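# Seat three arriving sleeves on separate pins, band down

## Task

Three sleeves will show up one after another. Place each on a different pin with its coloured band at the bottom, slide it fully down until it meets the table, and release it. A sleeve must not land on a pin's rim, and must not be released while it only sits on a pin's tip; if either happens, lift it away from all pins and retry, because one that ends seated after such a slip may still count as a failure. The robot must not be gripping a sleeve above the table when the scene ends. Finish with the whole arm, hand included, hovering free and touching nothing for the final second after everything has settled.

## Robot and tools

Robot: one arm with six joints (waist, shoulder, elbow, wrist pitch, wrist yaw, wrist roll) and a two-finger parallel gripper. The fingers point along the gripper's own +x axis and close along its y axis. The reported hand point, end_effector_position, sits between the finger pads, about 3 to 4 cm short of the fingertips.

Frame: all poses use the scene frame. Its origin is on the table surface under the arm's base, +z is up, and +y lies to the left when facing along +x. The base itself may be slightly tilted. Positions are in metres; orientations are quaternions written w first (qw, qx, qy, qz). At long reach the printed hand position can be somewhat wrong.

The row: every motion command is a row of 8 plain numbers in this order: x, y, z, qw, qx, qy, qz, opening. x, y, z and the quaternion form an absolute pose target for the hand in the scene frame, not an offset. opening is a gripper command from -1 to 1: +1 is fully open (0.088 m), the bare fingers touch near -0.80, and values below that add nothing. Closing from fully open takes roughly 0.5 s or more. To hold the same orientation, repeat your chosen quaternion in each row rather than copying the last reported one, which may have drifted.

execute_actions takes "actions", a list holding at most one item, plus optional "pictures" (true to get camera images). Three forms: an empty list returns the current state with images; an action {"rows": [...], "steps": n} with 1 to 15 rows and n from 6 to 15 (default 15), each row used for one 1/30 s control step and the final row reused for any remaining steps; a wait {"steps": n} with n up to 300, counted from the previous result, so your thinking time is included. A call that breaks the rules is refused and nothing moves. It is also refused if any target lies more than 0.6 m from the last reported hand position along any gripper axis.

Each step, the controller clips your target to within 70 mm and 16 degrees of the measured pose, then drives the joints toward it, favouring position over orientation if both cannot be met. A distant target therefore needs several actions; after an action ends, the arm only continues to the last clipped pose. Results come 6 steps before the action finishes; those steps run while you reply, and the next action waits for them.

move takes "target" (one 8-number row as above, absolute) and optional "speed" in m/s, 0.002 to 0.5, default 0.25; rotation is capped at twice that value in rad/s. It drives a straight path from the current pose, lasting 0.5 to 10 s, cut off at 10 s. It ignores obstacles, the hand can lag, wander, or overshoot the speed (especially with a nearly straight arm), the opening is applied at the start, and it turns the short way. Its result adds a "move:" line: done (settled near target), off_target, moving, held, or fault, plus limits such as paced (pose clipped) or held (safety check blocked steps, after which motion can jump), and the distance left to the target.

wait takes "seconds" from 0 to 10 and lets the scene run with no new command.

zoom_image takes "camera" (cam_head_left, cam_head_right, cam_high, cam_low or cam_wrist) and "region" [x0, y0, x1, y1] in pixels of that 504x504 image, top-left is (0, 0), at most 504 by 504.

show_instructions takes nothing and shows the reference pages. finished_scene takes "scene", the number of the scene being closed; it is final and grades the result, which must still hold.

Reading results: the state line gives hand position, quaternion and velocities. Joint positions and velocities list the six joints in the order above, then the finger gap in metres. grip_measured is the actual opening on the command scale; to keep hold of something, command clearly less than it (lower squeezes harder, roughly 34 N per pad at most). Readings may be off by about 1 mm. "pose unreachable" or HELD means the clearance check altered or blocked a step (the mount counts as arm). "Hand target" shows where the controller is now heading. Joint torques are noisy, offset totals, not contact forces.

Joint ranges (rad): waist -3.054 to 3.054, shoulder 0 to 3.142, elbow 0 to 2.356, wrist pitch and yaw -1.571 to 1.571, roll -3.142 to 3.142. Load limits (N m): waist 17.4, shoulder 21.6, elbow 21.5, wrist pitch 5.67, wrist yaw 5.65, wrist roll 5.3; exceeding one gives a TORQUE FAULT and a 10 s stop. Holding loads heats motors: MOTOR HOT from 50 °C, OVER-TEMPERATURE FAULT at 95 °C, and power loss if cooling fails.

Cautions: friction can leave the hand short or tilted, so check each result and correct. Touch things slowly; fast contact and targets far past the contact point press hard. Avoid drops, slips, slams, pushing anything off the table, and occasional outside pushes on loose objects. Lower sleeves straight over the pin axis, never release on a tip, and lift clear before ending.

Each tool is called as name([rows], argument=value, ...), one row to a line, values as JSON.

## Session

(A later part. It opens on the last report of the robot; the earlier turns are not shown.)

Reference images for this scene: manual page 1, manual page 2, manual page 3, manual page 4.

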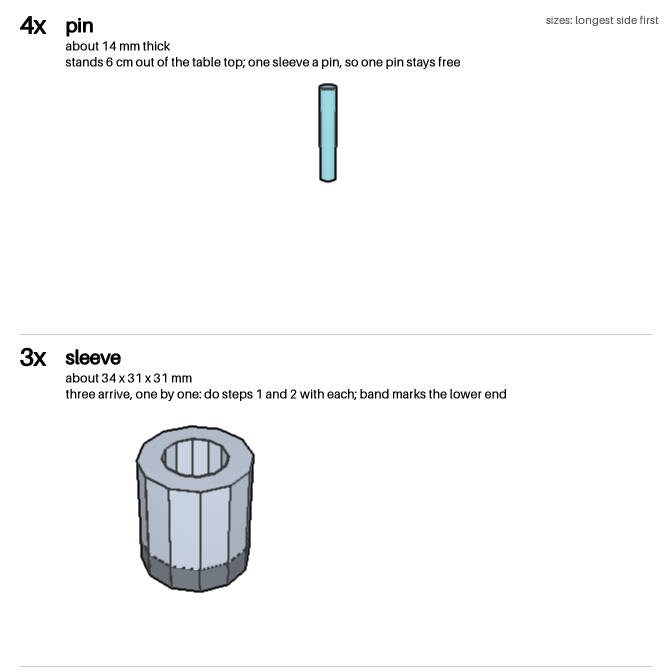

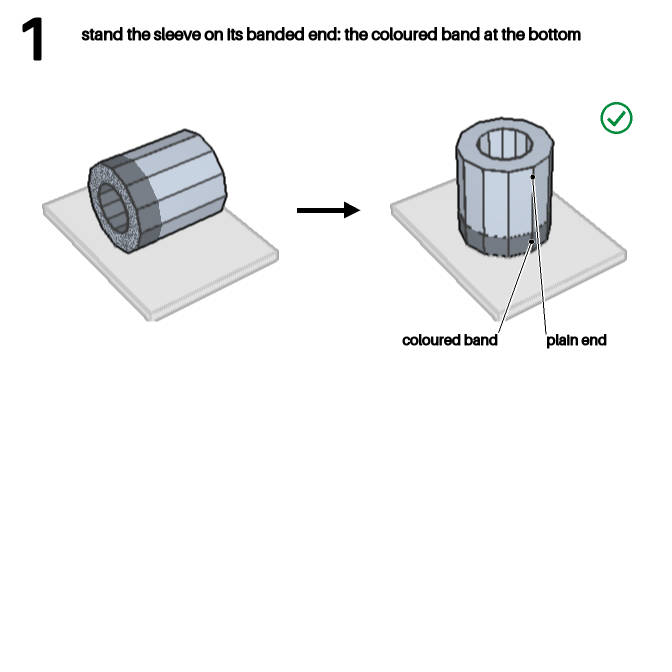

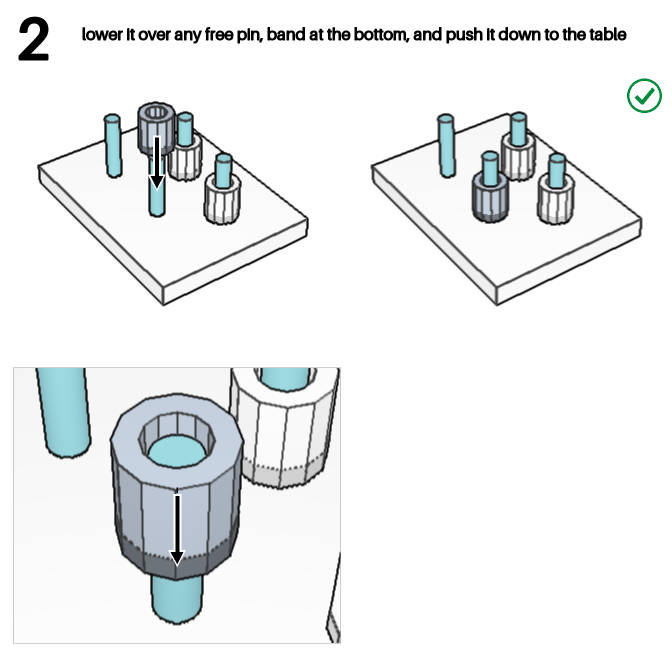

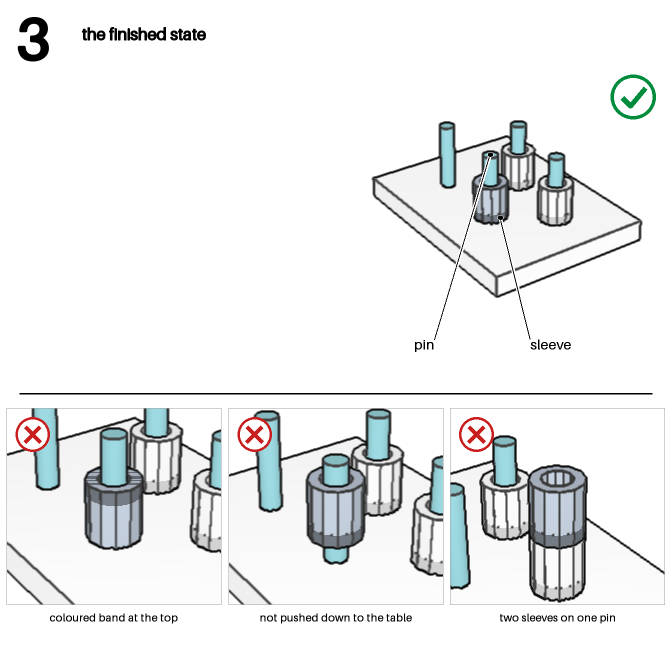

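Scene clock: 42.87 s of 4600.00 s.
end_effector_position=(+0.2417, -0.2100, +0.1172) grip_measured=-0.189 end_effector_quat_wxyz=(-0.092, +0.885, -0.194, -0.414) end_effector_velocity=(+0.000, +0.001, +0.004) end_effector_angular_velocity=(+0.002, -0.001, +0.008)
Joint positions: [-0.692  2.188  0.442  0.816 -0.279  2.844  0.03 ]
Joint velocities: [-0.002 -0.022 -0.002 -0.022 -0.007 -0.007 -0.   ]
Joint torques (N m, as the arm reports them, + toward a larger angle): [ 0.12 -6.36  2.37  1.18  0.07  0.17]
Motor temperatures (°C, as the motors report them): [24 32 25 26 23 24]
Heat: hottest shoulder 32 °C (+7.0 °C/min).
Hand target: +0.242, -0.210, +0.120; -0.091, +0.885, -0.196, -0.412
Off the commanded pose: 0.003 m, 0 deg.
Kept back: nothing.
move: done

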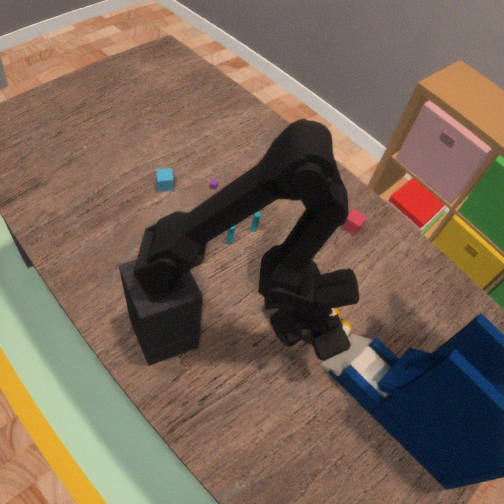

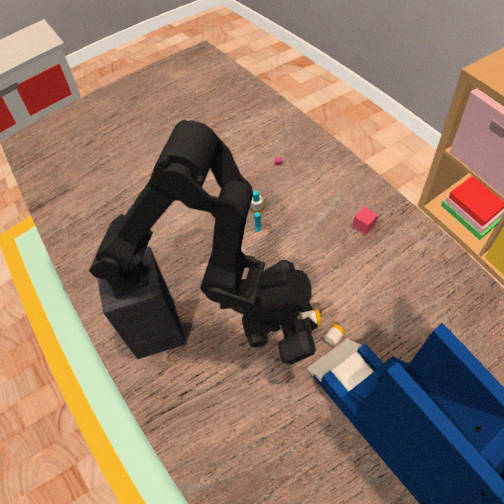

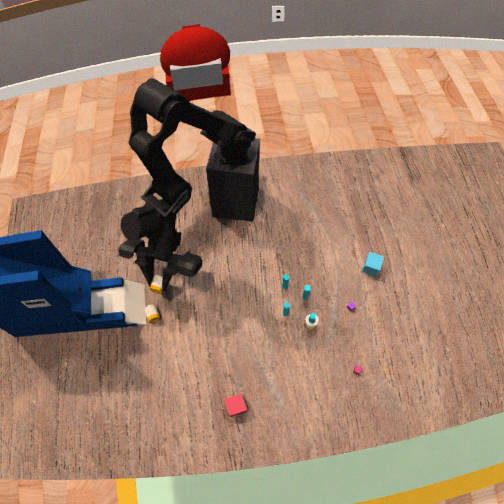

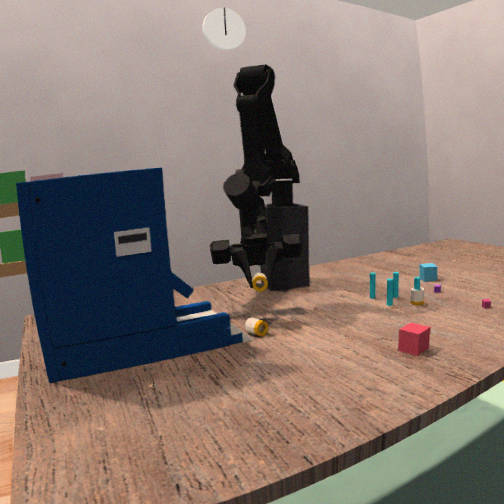

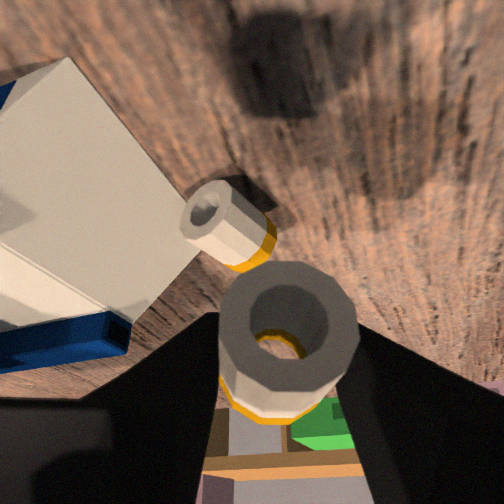

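move(target=[0.31,-0.10,0.13,0.3687,0.6275,0.5266,-0.4394,-0.45], speed=0.45)

move(target=[0.345,-0.08,0.07,0.9337,0.0387,0.3398,-0.1064,-0.45], speed=0.45)

move(target=[0.345,-0.08,0.037,0.9337,0.0387,0.3398,-0.1064,-0.45], speed=0.05)

Scene clock: 45.80 s of 4600.00 s.
end_effector_position=(+0.3083, -0.0992, +0.1313) grip_measured=-0.189 end_effector_quat_wxyz=(+0.367, +0.631, +0.524, -0.438) end_effector_velocity=(-0.005, +0.004, -0.000) end_effector_angular_velocity=(+0.023, +0.027, +0.007)
Joint positions: [-0.329  2.216  1.108 -0.572 -0.374  1.258  0.03 ]
Joint velocities: [ 0.002  0.007  0.007 -0.037 -0.007 -0.007 -0.   ]
Joint torques (N m, as the arm reports them, + toward a larger angle): [ 0.04 -6.33  5.51 -0.23  0.01 -0.18]
Motor temperatures (°C, as the motors report them): [24 32 25 26 23 24]
Heat: hottest shoulder 32 °C (+6.6 °C/min).
Hand target: +0.310, -0.099, +0.130; +0.370, +0.627, +0.528, -0.438
Off the commanded pose: 0.002 m, 1 deg.
Kept back: nothing.
move: done

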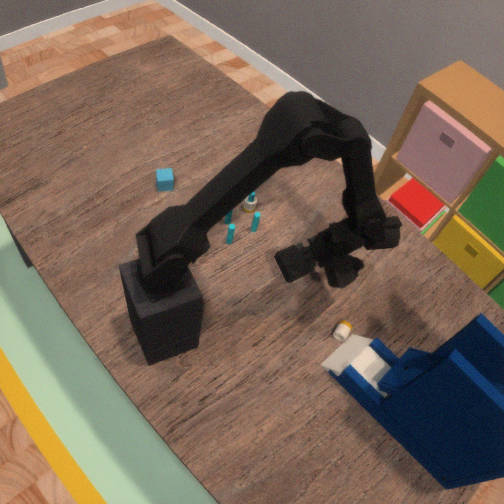

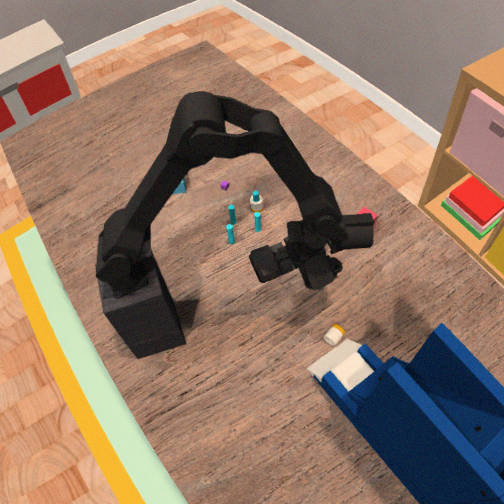

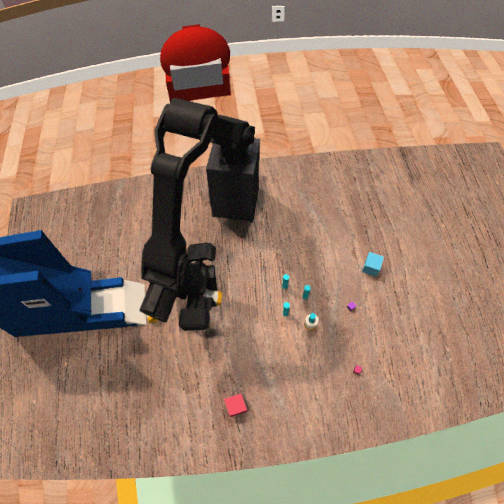

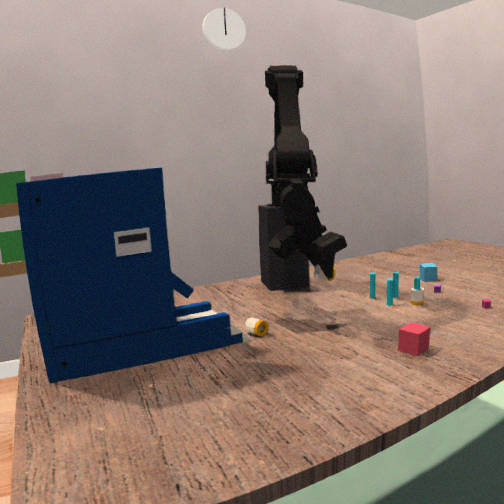

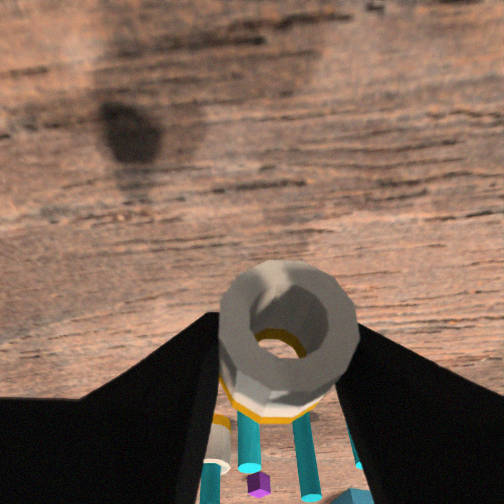

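Scene clock: 48.53 s of 4600.00 s.
end_effector_position=(+0.3472, -0.0797, +0.0725) grip_measured=-0.189 end_effector_quat_wxyz=(+0.934, +0.042, +0.337, -0.111) end_effector_velocity=(-0.002, +0.001, -0.002) end_effector_angular_velocity=(-0.011, +0.005, +0.017)
Joint positions: [-0.07   2.586  0.552  1.343 -0.006  0.045  0.03 ]
Joint velocities: [-0.002  0.007 -0.002  0.007 -0.007 -0.022  0.   ]
Joint torques (N m, as the arm reports them, + toward a larger angle): [-0.55 -5.26  1.54  1.95 -0.15 -0.19]
Motor temperatures (°C, as the motors report them): [24 32 25 26 23 24]
Heat: hottest shoulder 32 °C (+6.2 °C/min).
Hand target: +0.345, -0.080, +0.070; +0.934, +0.041, +0.339, -0.109
Off the commanded pose: 0.003 m, 1 deg.
Kept back: nothing.
move: done

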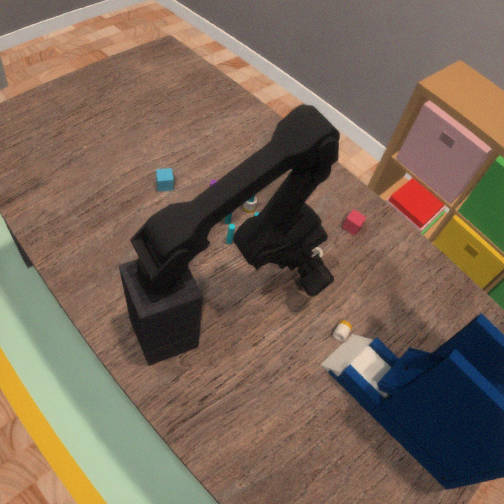

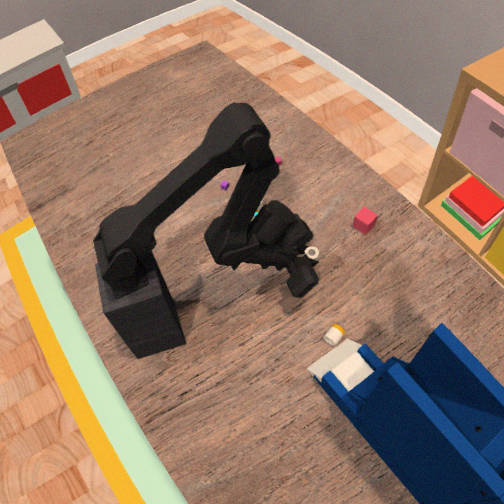

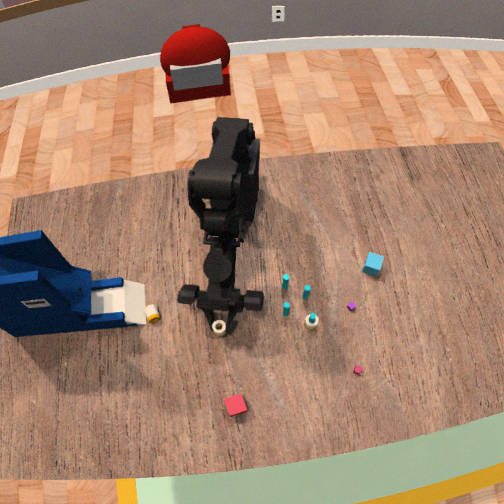

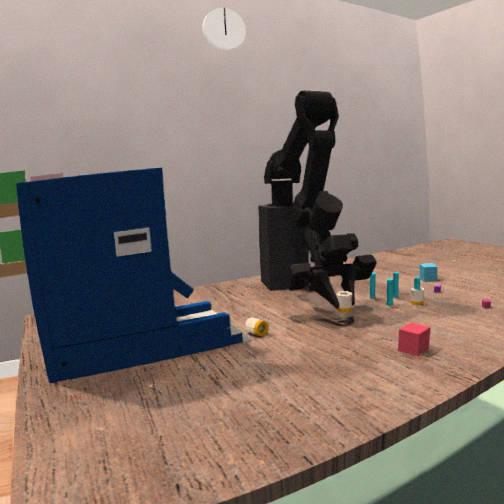

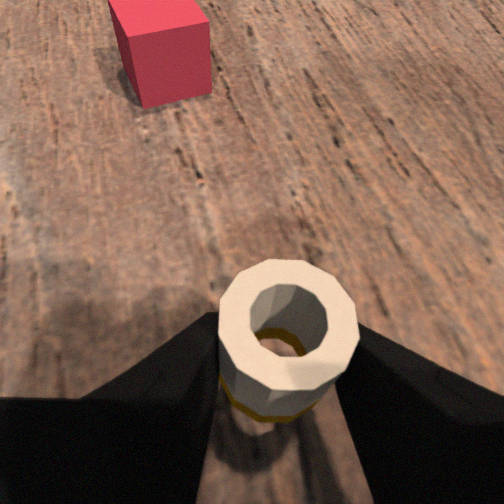

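Scene clock: 49.60 s of 4600.00 s.
end_effector_position=(+0.3466, -0.0803, +0.0403) grip_measured=-0.189 end_effector_quat_wxyz=(+0.934, +0.040, +0.337, -0.109) end_effector_velocity=(-0.004, +0.001, -0.004) end_effector_angular_velocity=(+0.003, +0.017, +0.007)
Joint positions: [-0.07   2.748  0.631  1.427 -0.008  0.04   0.03 ]
Joint velocities: [-0.002  0.007 -0.002 -0.007 -0.007 -0.007 -0.   ]
Joint torques (N m, as the arm reports them, + toward a larger angle): [-0.44 -5.03  1.62  1.74 -0.16 -0.18]
Motor temperatures (°C, as the motors report them): [24 32 25 26 23 24]
Heat: hottest shoulder 32 °C (+6.0 °C/min).
Hand target: +0.345, -0.080, +0.037; +0.934, +0.039, +0.340, -0.106
Off the commanded pose: 0.004 m, 1 deg.
Kept back: nothing.
move: done

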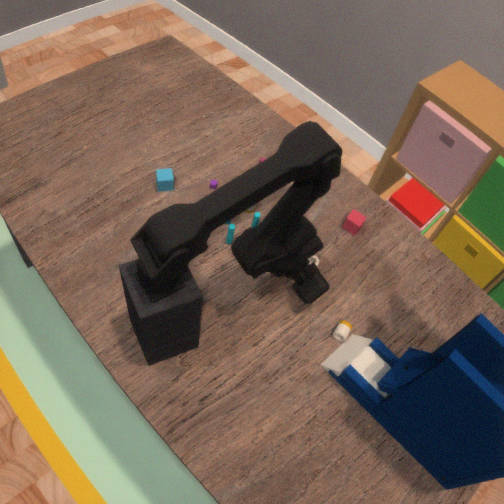

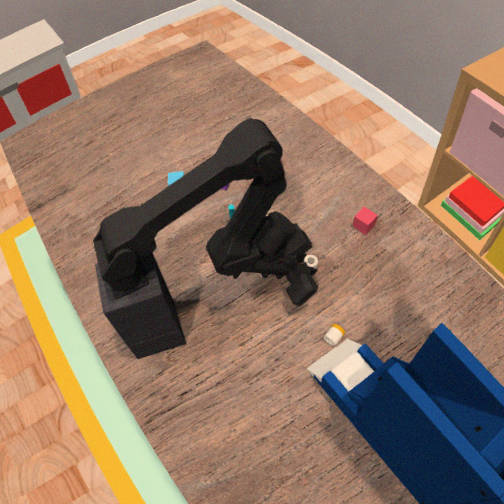

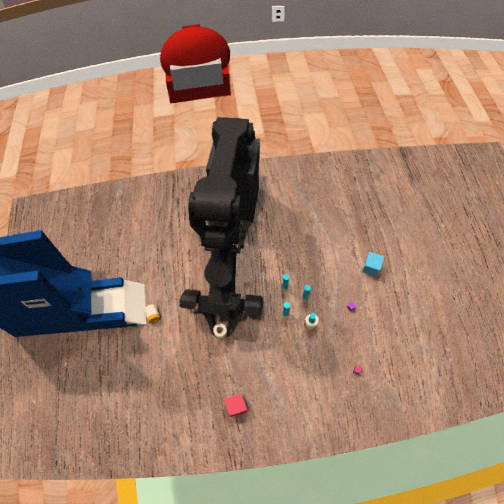

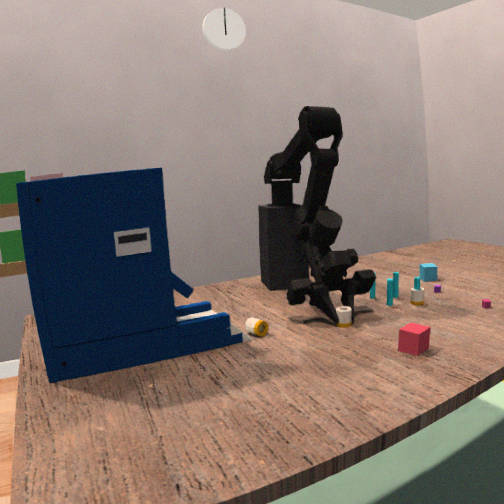

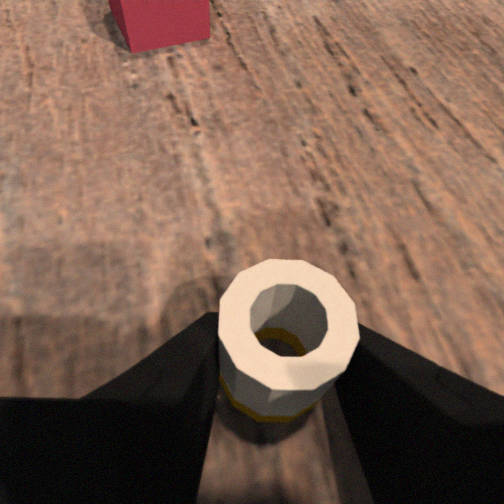

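Light contact.

move(target=[0.345,-0.08,0.037,0.9337,0.0387,0.3398,-0.1064,0.4])

move(target=[0.364,-0.0855,0.056,0.7026,0.08,0.7026,-0.08,0.4], speed=0.35)

Scene clock: 50.57 s of 4600.00 s.
end_effector_position=(+0.3459, -0.0802, +0.0393) grip_measured=+0.398 end_effector_quat_wxyz=(+0.934, +0.040, +0.338, -0.109) end_effector_velocity=(+0.001, +0.000, +0.002) end_effector_angular_velocity=(-0.002, -0.007, +0.008)
Joint positions: [-0.07   2.751  0.632  1.428 -0.008  0.04   0.059]
Joint velocities: [-0.002 -0.002 -0.002  0.007 -0.007 -0.007  0.001]
Joint torques (N m, as the arm reports them, + toward a larger angle): [-0.45 -5.27  1.6   1.78 -0.14 -0.17]
Motor temperatures (°C, as the motors report them): [24 32 25 26 23 24]
Heat: hottest shoulder 32 °C (+5.9 °C/min).
Hand target: +0.345, -0.080, +0.037; +0.934, +0.039, +0.340, -0.106
Off the commanded pose: 0.002 m, 0 deg.
Kept back: nothing.
move: done

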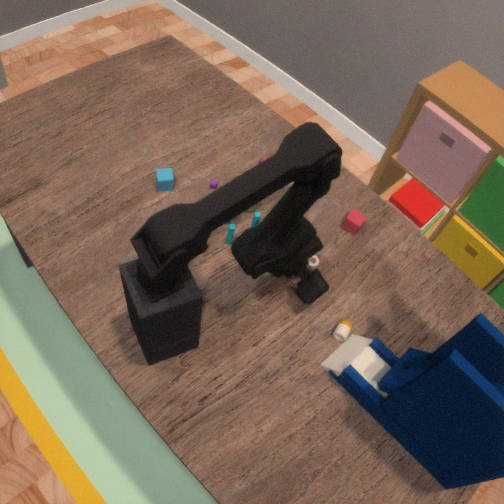

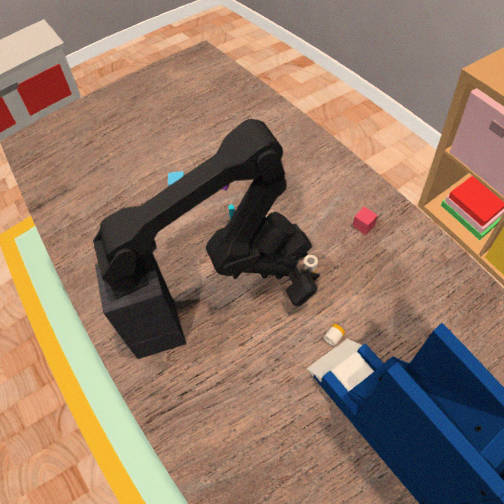

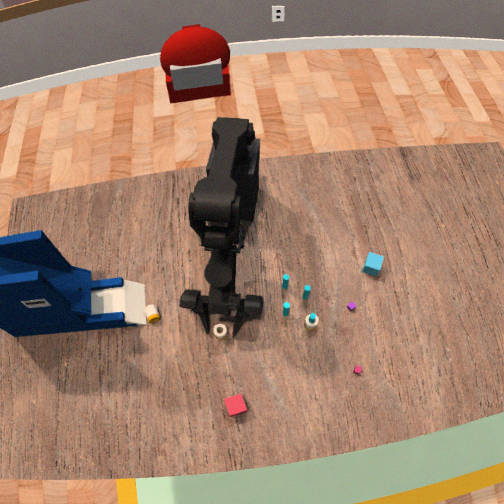

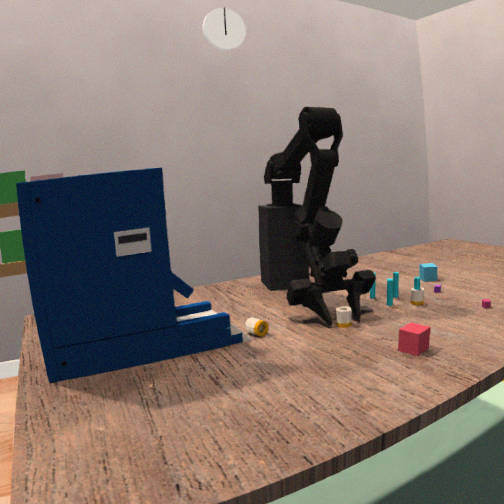

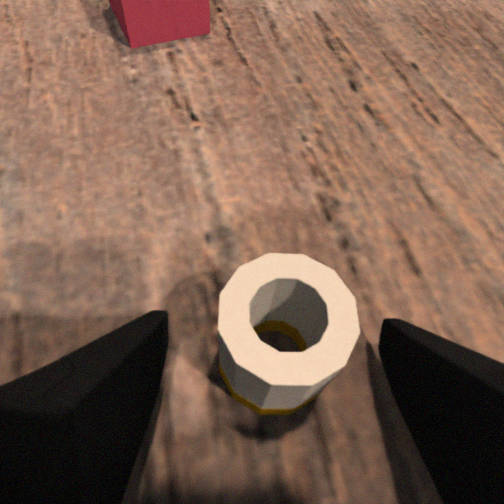

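Scene clock: 52.43 s of 4600.00 s.
end_effector_position=(+0.3635, -0.0845, +0.0582) grip_measured=+0.400 end_effector_quat_wxyz=(+0.704, +0.076, +0.701, -0.082) end_effector_velocity=(+0.004, -0.001, +0.005) end_effector_angular_velocity=(+0.009, +0.006, +0.034)
Joint positions: [-0.081  2.47   1.273 -0.366 -0.028 -0.001  0.059]
Joint velocities: [-0.002 -0.002  0.027 -0.037 -0.007 -0.037 -0.   ]
Joint torques (N m, as the arm reports them, + toward a larger angle): [-0.64 -7.22  5.23  0.01 -0.16 -0.21]
Motor temperatures (°C, as the motors report them): [24 32 25 26 23 24]
Heat: hottest shoulder 32 °C (+5.7 °C/min).
Hand target: +0.364, -0.085, +0.056; +0.703, +0.078, +0.703, -0.078
Off the commanded pose: 0.002 m, 1 deg.
Kept back: nothing.
move: done

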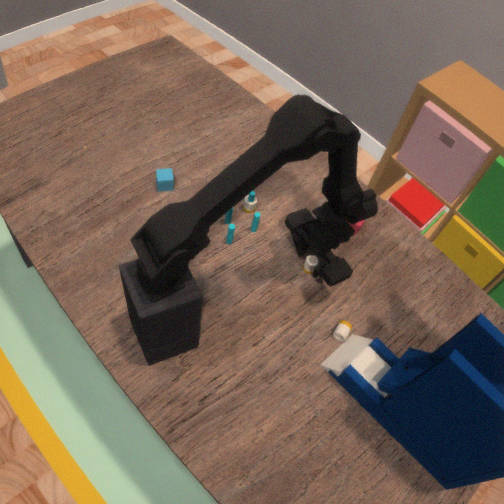

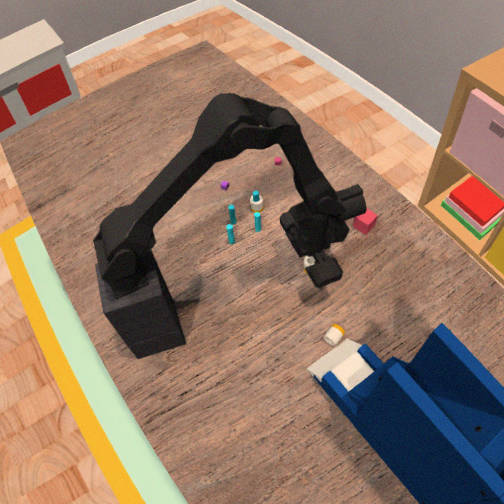

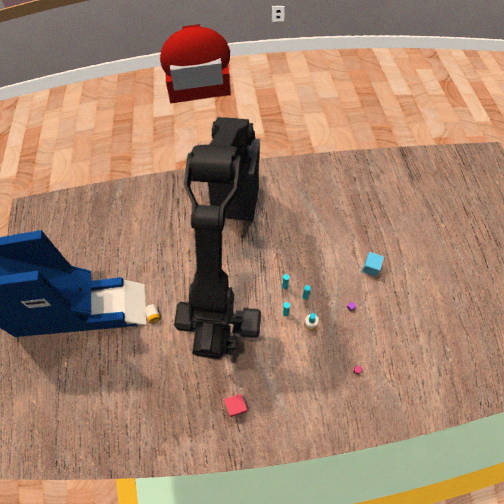

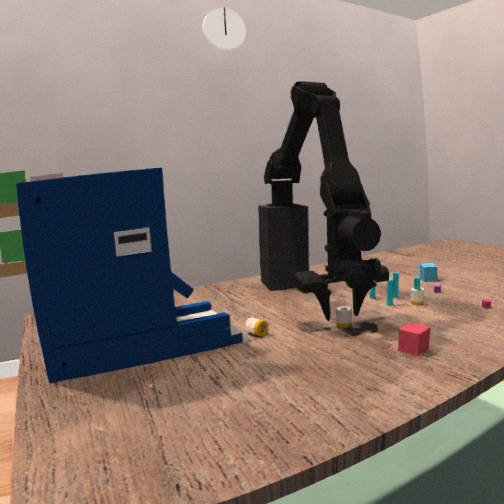

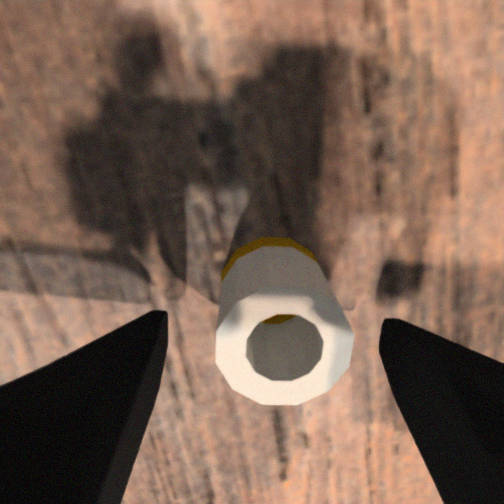

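move(target=[0.367,-0.0862,0.0525,0.7026,0.08,0.7026,-0.08,0.4], speed=0.05)

move(target=[0.367,-0.0862,0.0525,0.7026,0.08,0.7026,-0.08,-0.45])

Scene clock: 53.37 s of 4600.00 s.
end_effector_position=(+0.3663, -0.0853, +0.0548) grip_measured=+0.400 end_effector_quat_wxyz=(+0.704, +0.077, +0.702, -0.081) end_effector_velocity=(-0.000, +0.000, -0.002) end_effector_angular_velocity=(+0.009, +0.005, +0.005)
Joint positions: [-0.082  2.488  1.293 -0.37  -0.029 -0.001  0.059]
Joint velocities: [-0.002  0.007  0.007 -0.007 -0.007 -0.007 -0.   ]
Joint torques (N m, as the arm reports them, + toward a larger angle): [-0.68 -7.32  5.23  0.03 -0.17 -0.05]
Motor temperatures (°C, as the motors report them): [24 32 25 26 23 24]
Heat: hottest shoulder 32 °C (+5.6 °C/min).
Hand target: +0.367, -0.086, +0.053; +0.703, +0.080, +0.702, -0.080
Off the commanded pose: 0.003 m, 0 deg.
Kept back: nothing.
move: done

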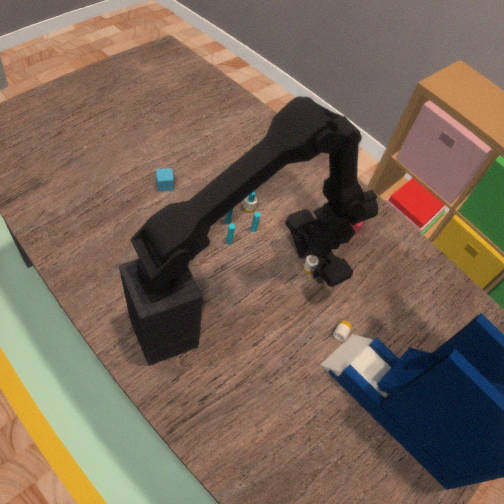

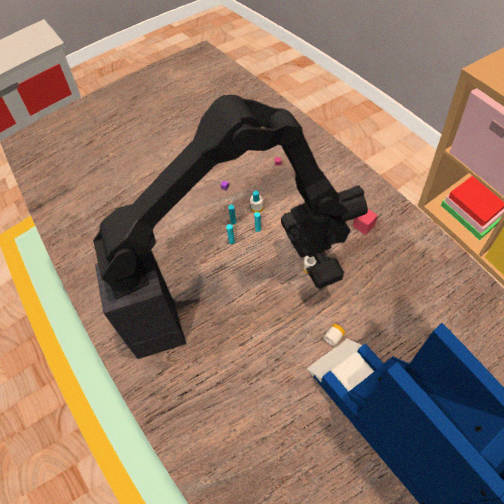

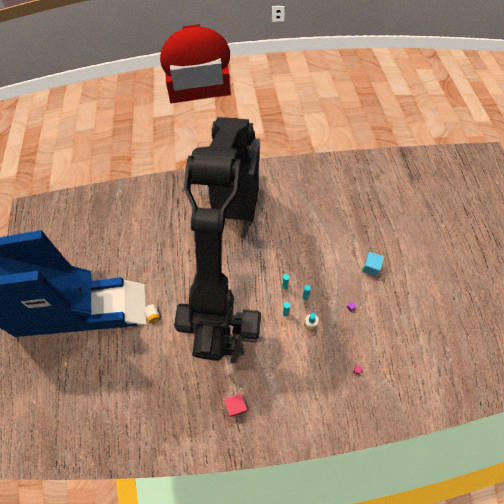

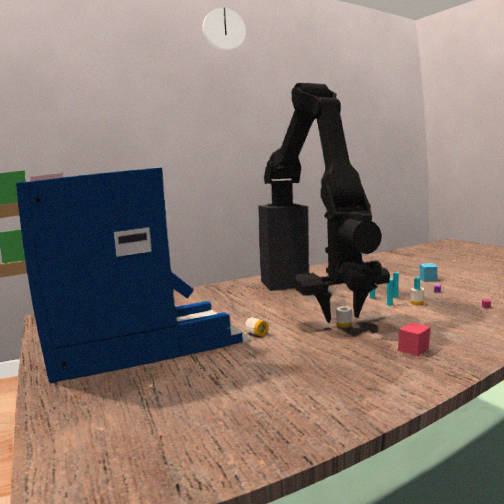

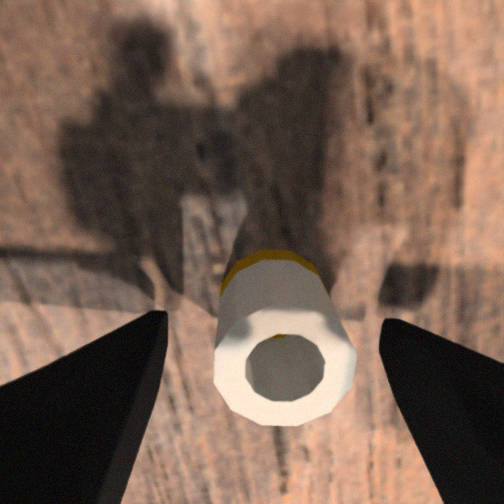

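Scene clock: 54.07 s of 4600.00 s.
end_effector_position=(+0.3664, -0.0853, +0.0548) grip_measured=-0.191 end_effector_quat_wxyz=(+0.703, +0.077, +0.702, -0.081) end_effector_velocity=(-0.002, +0.001, +0.001) end_effector_angular_velocity=(+0.009, +0.005, -0.010)
Joint positions: [-0.082  2.489  1.294 -0.371 -0.029 -0.001  0.03 ]
Joint velocities: [-0.002 -0.002 -0.002 -0.007 -0.007  0.007 -0.   ]
Joint torques (N m, as the arm reports them, + toward a larger angle): [-0.66 -7.29  5.34  0.05 -0.17 -0.06]
Motor temperatures (°C, as the motors report them): [24 32 25 26 23 24]
Heat: hottest shoulder 32 °C (+5.5 °C/min).
Hand target: +0.367, -0.086, +0.053; +0.702, +0.080, +0.703, -0.080
Off the commanded pose: 0.003 m, 0 deg.
Kept back: nothing.
move: done

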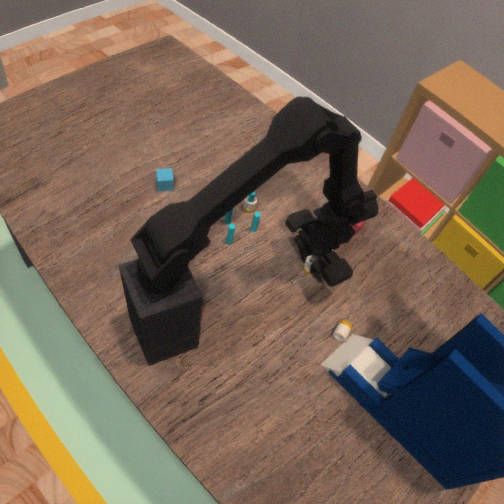

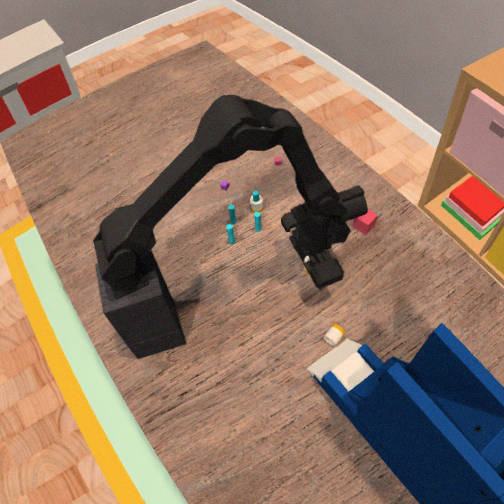

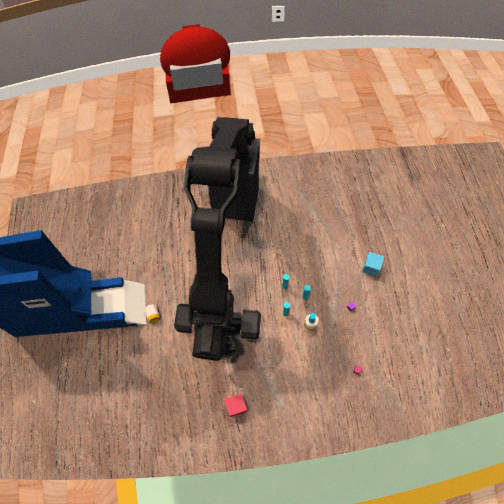

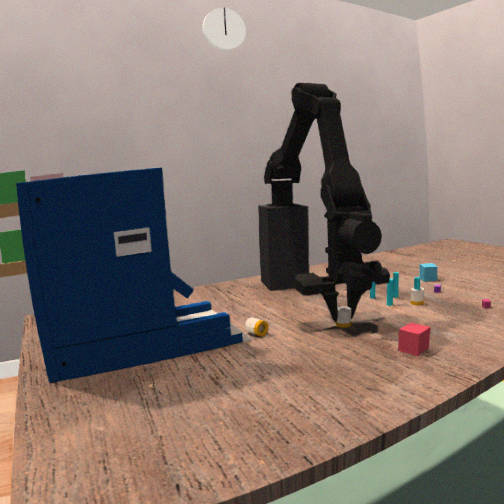

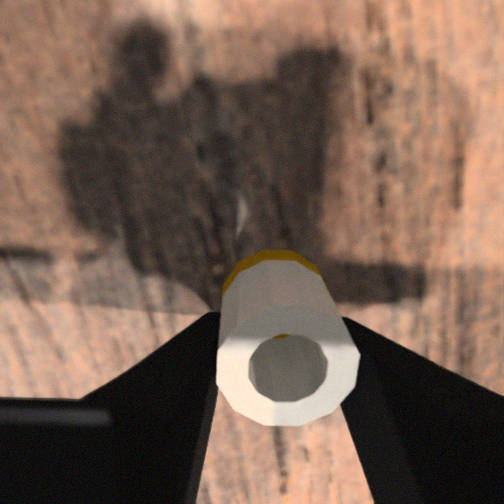

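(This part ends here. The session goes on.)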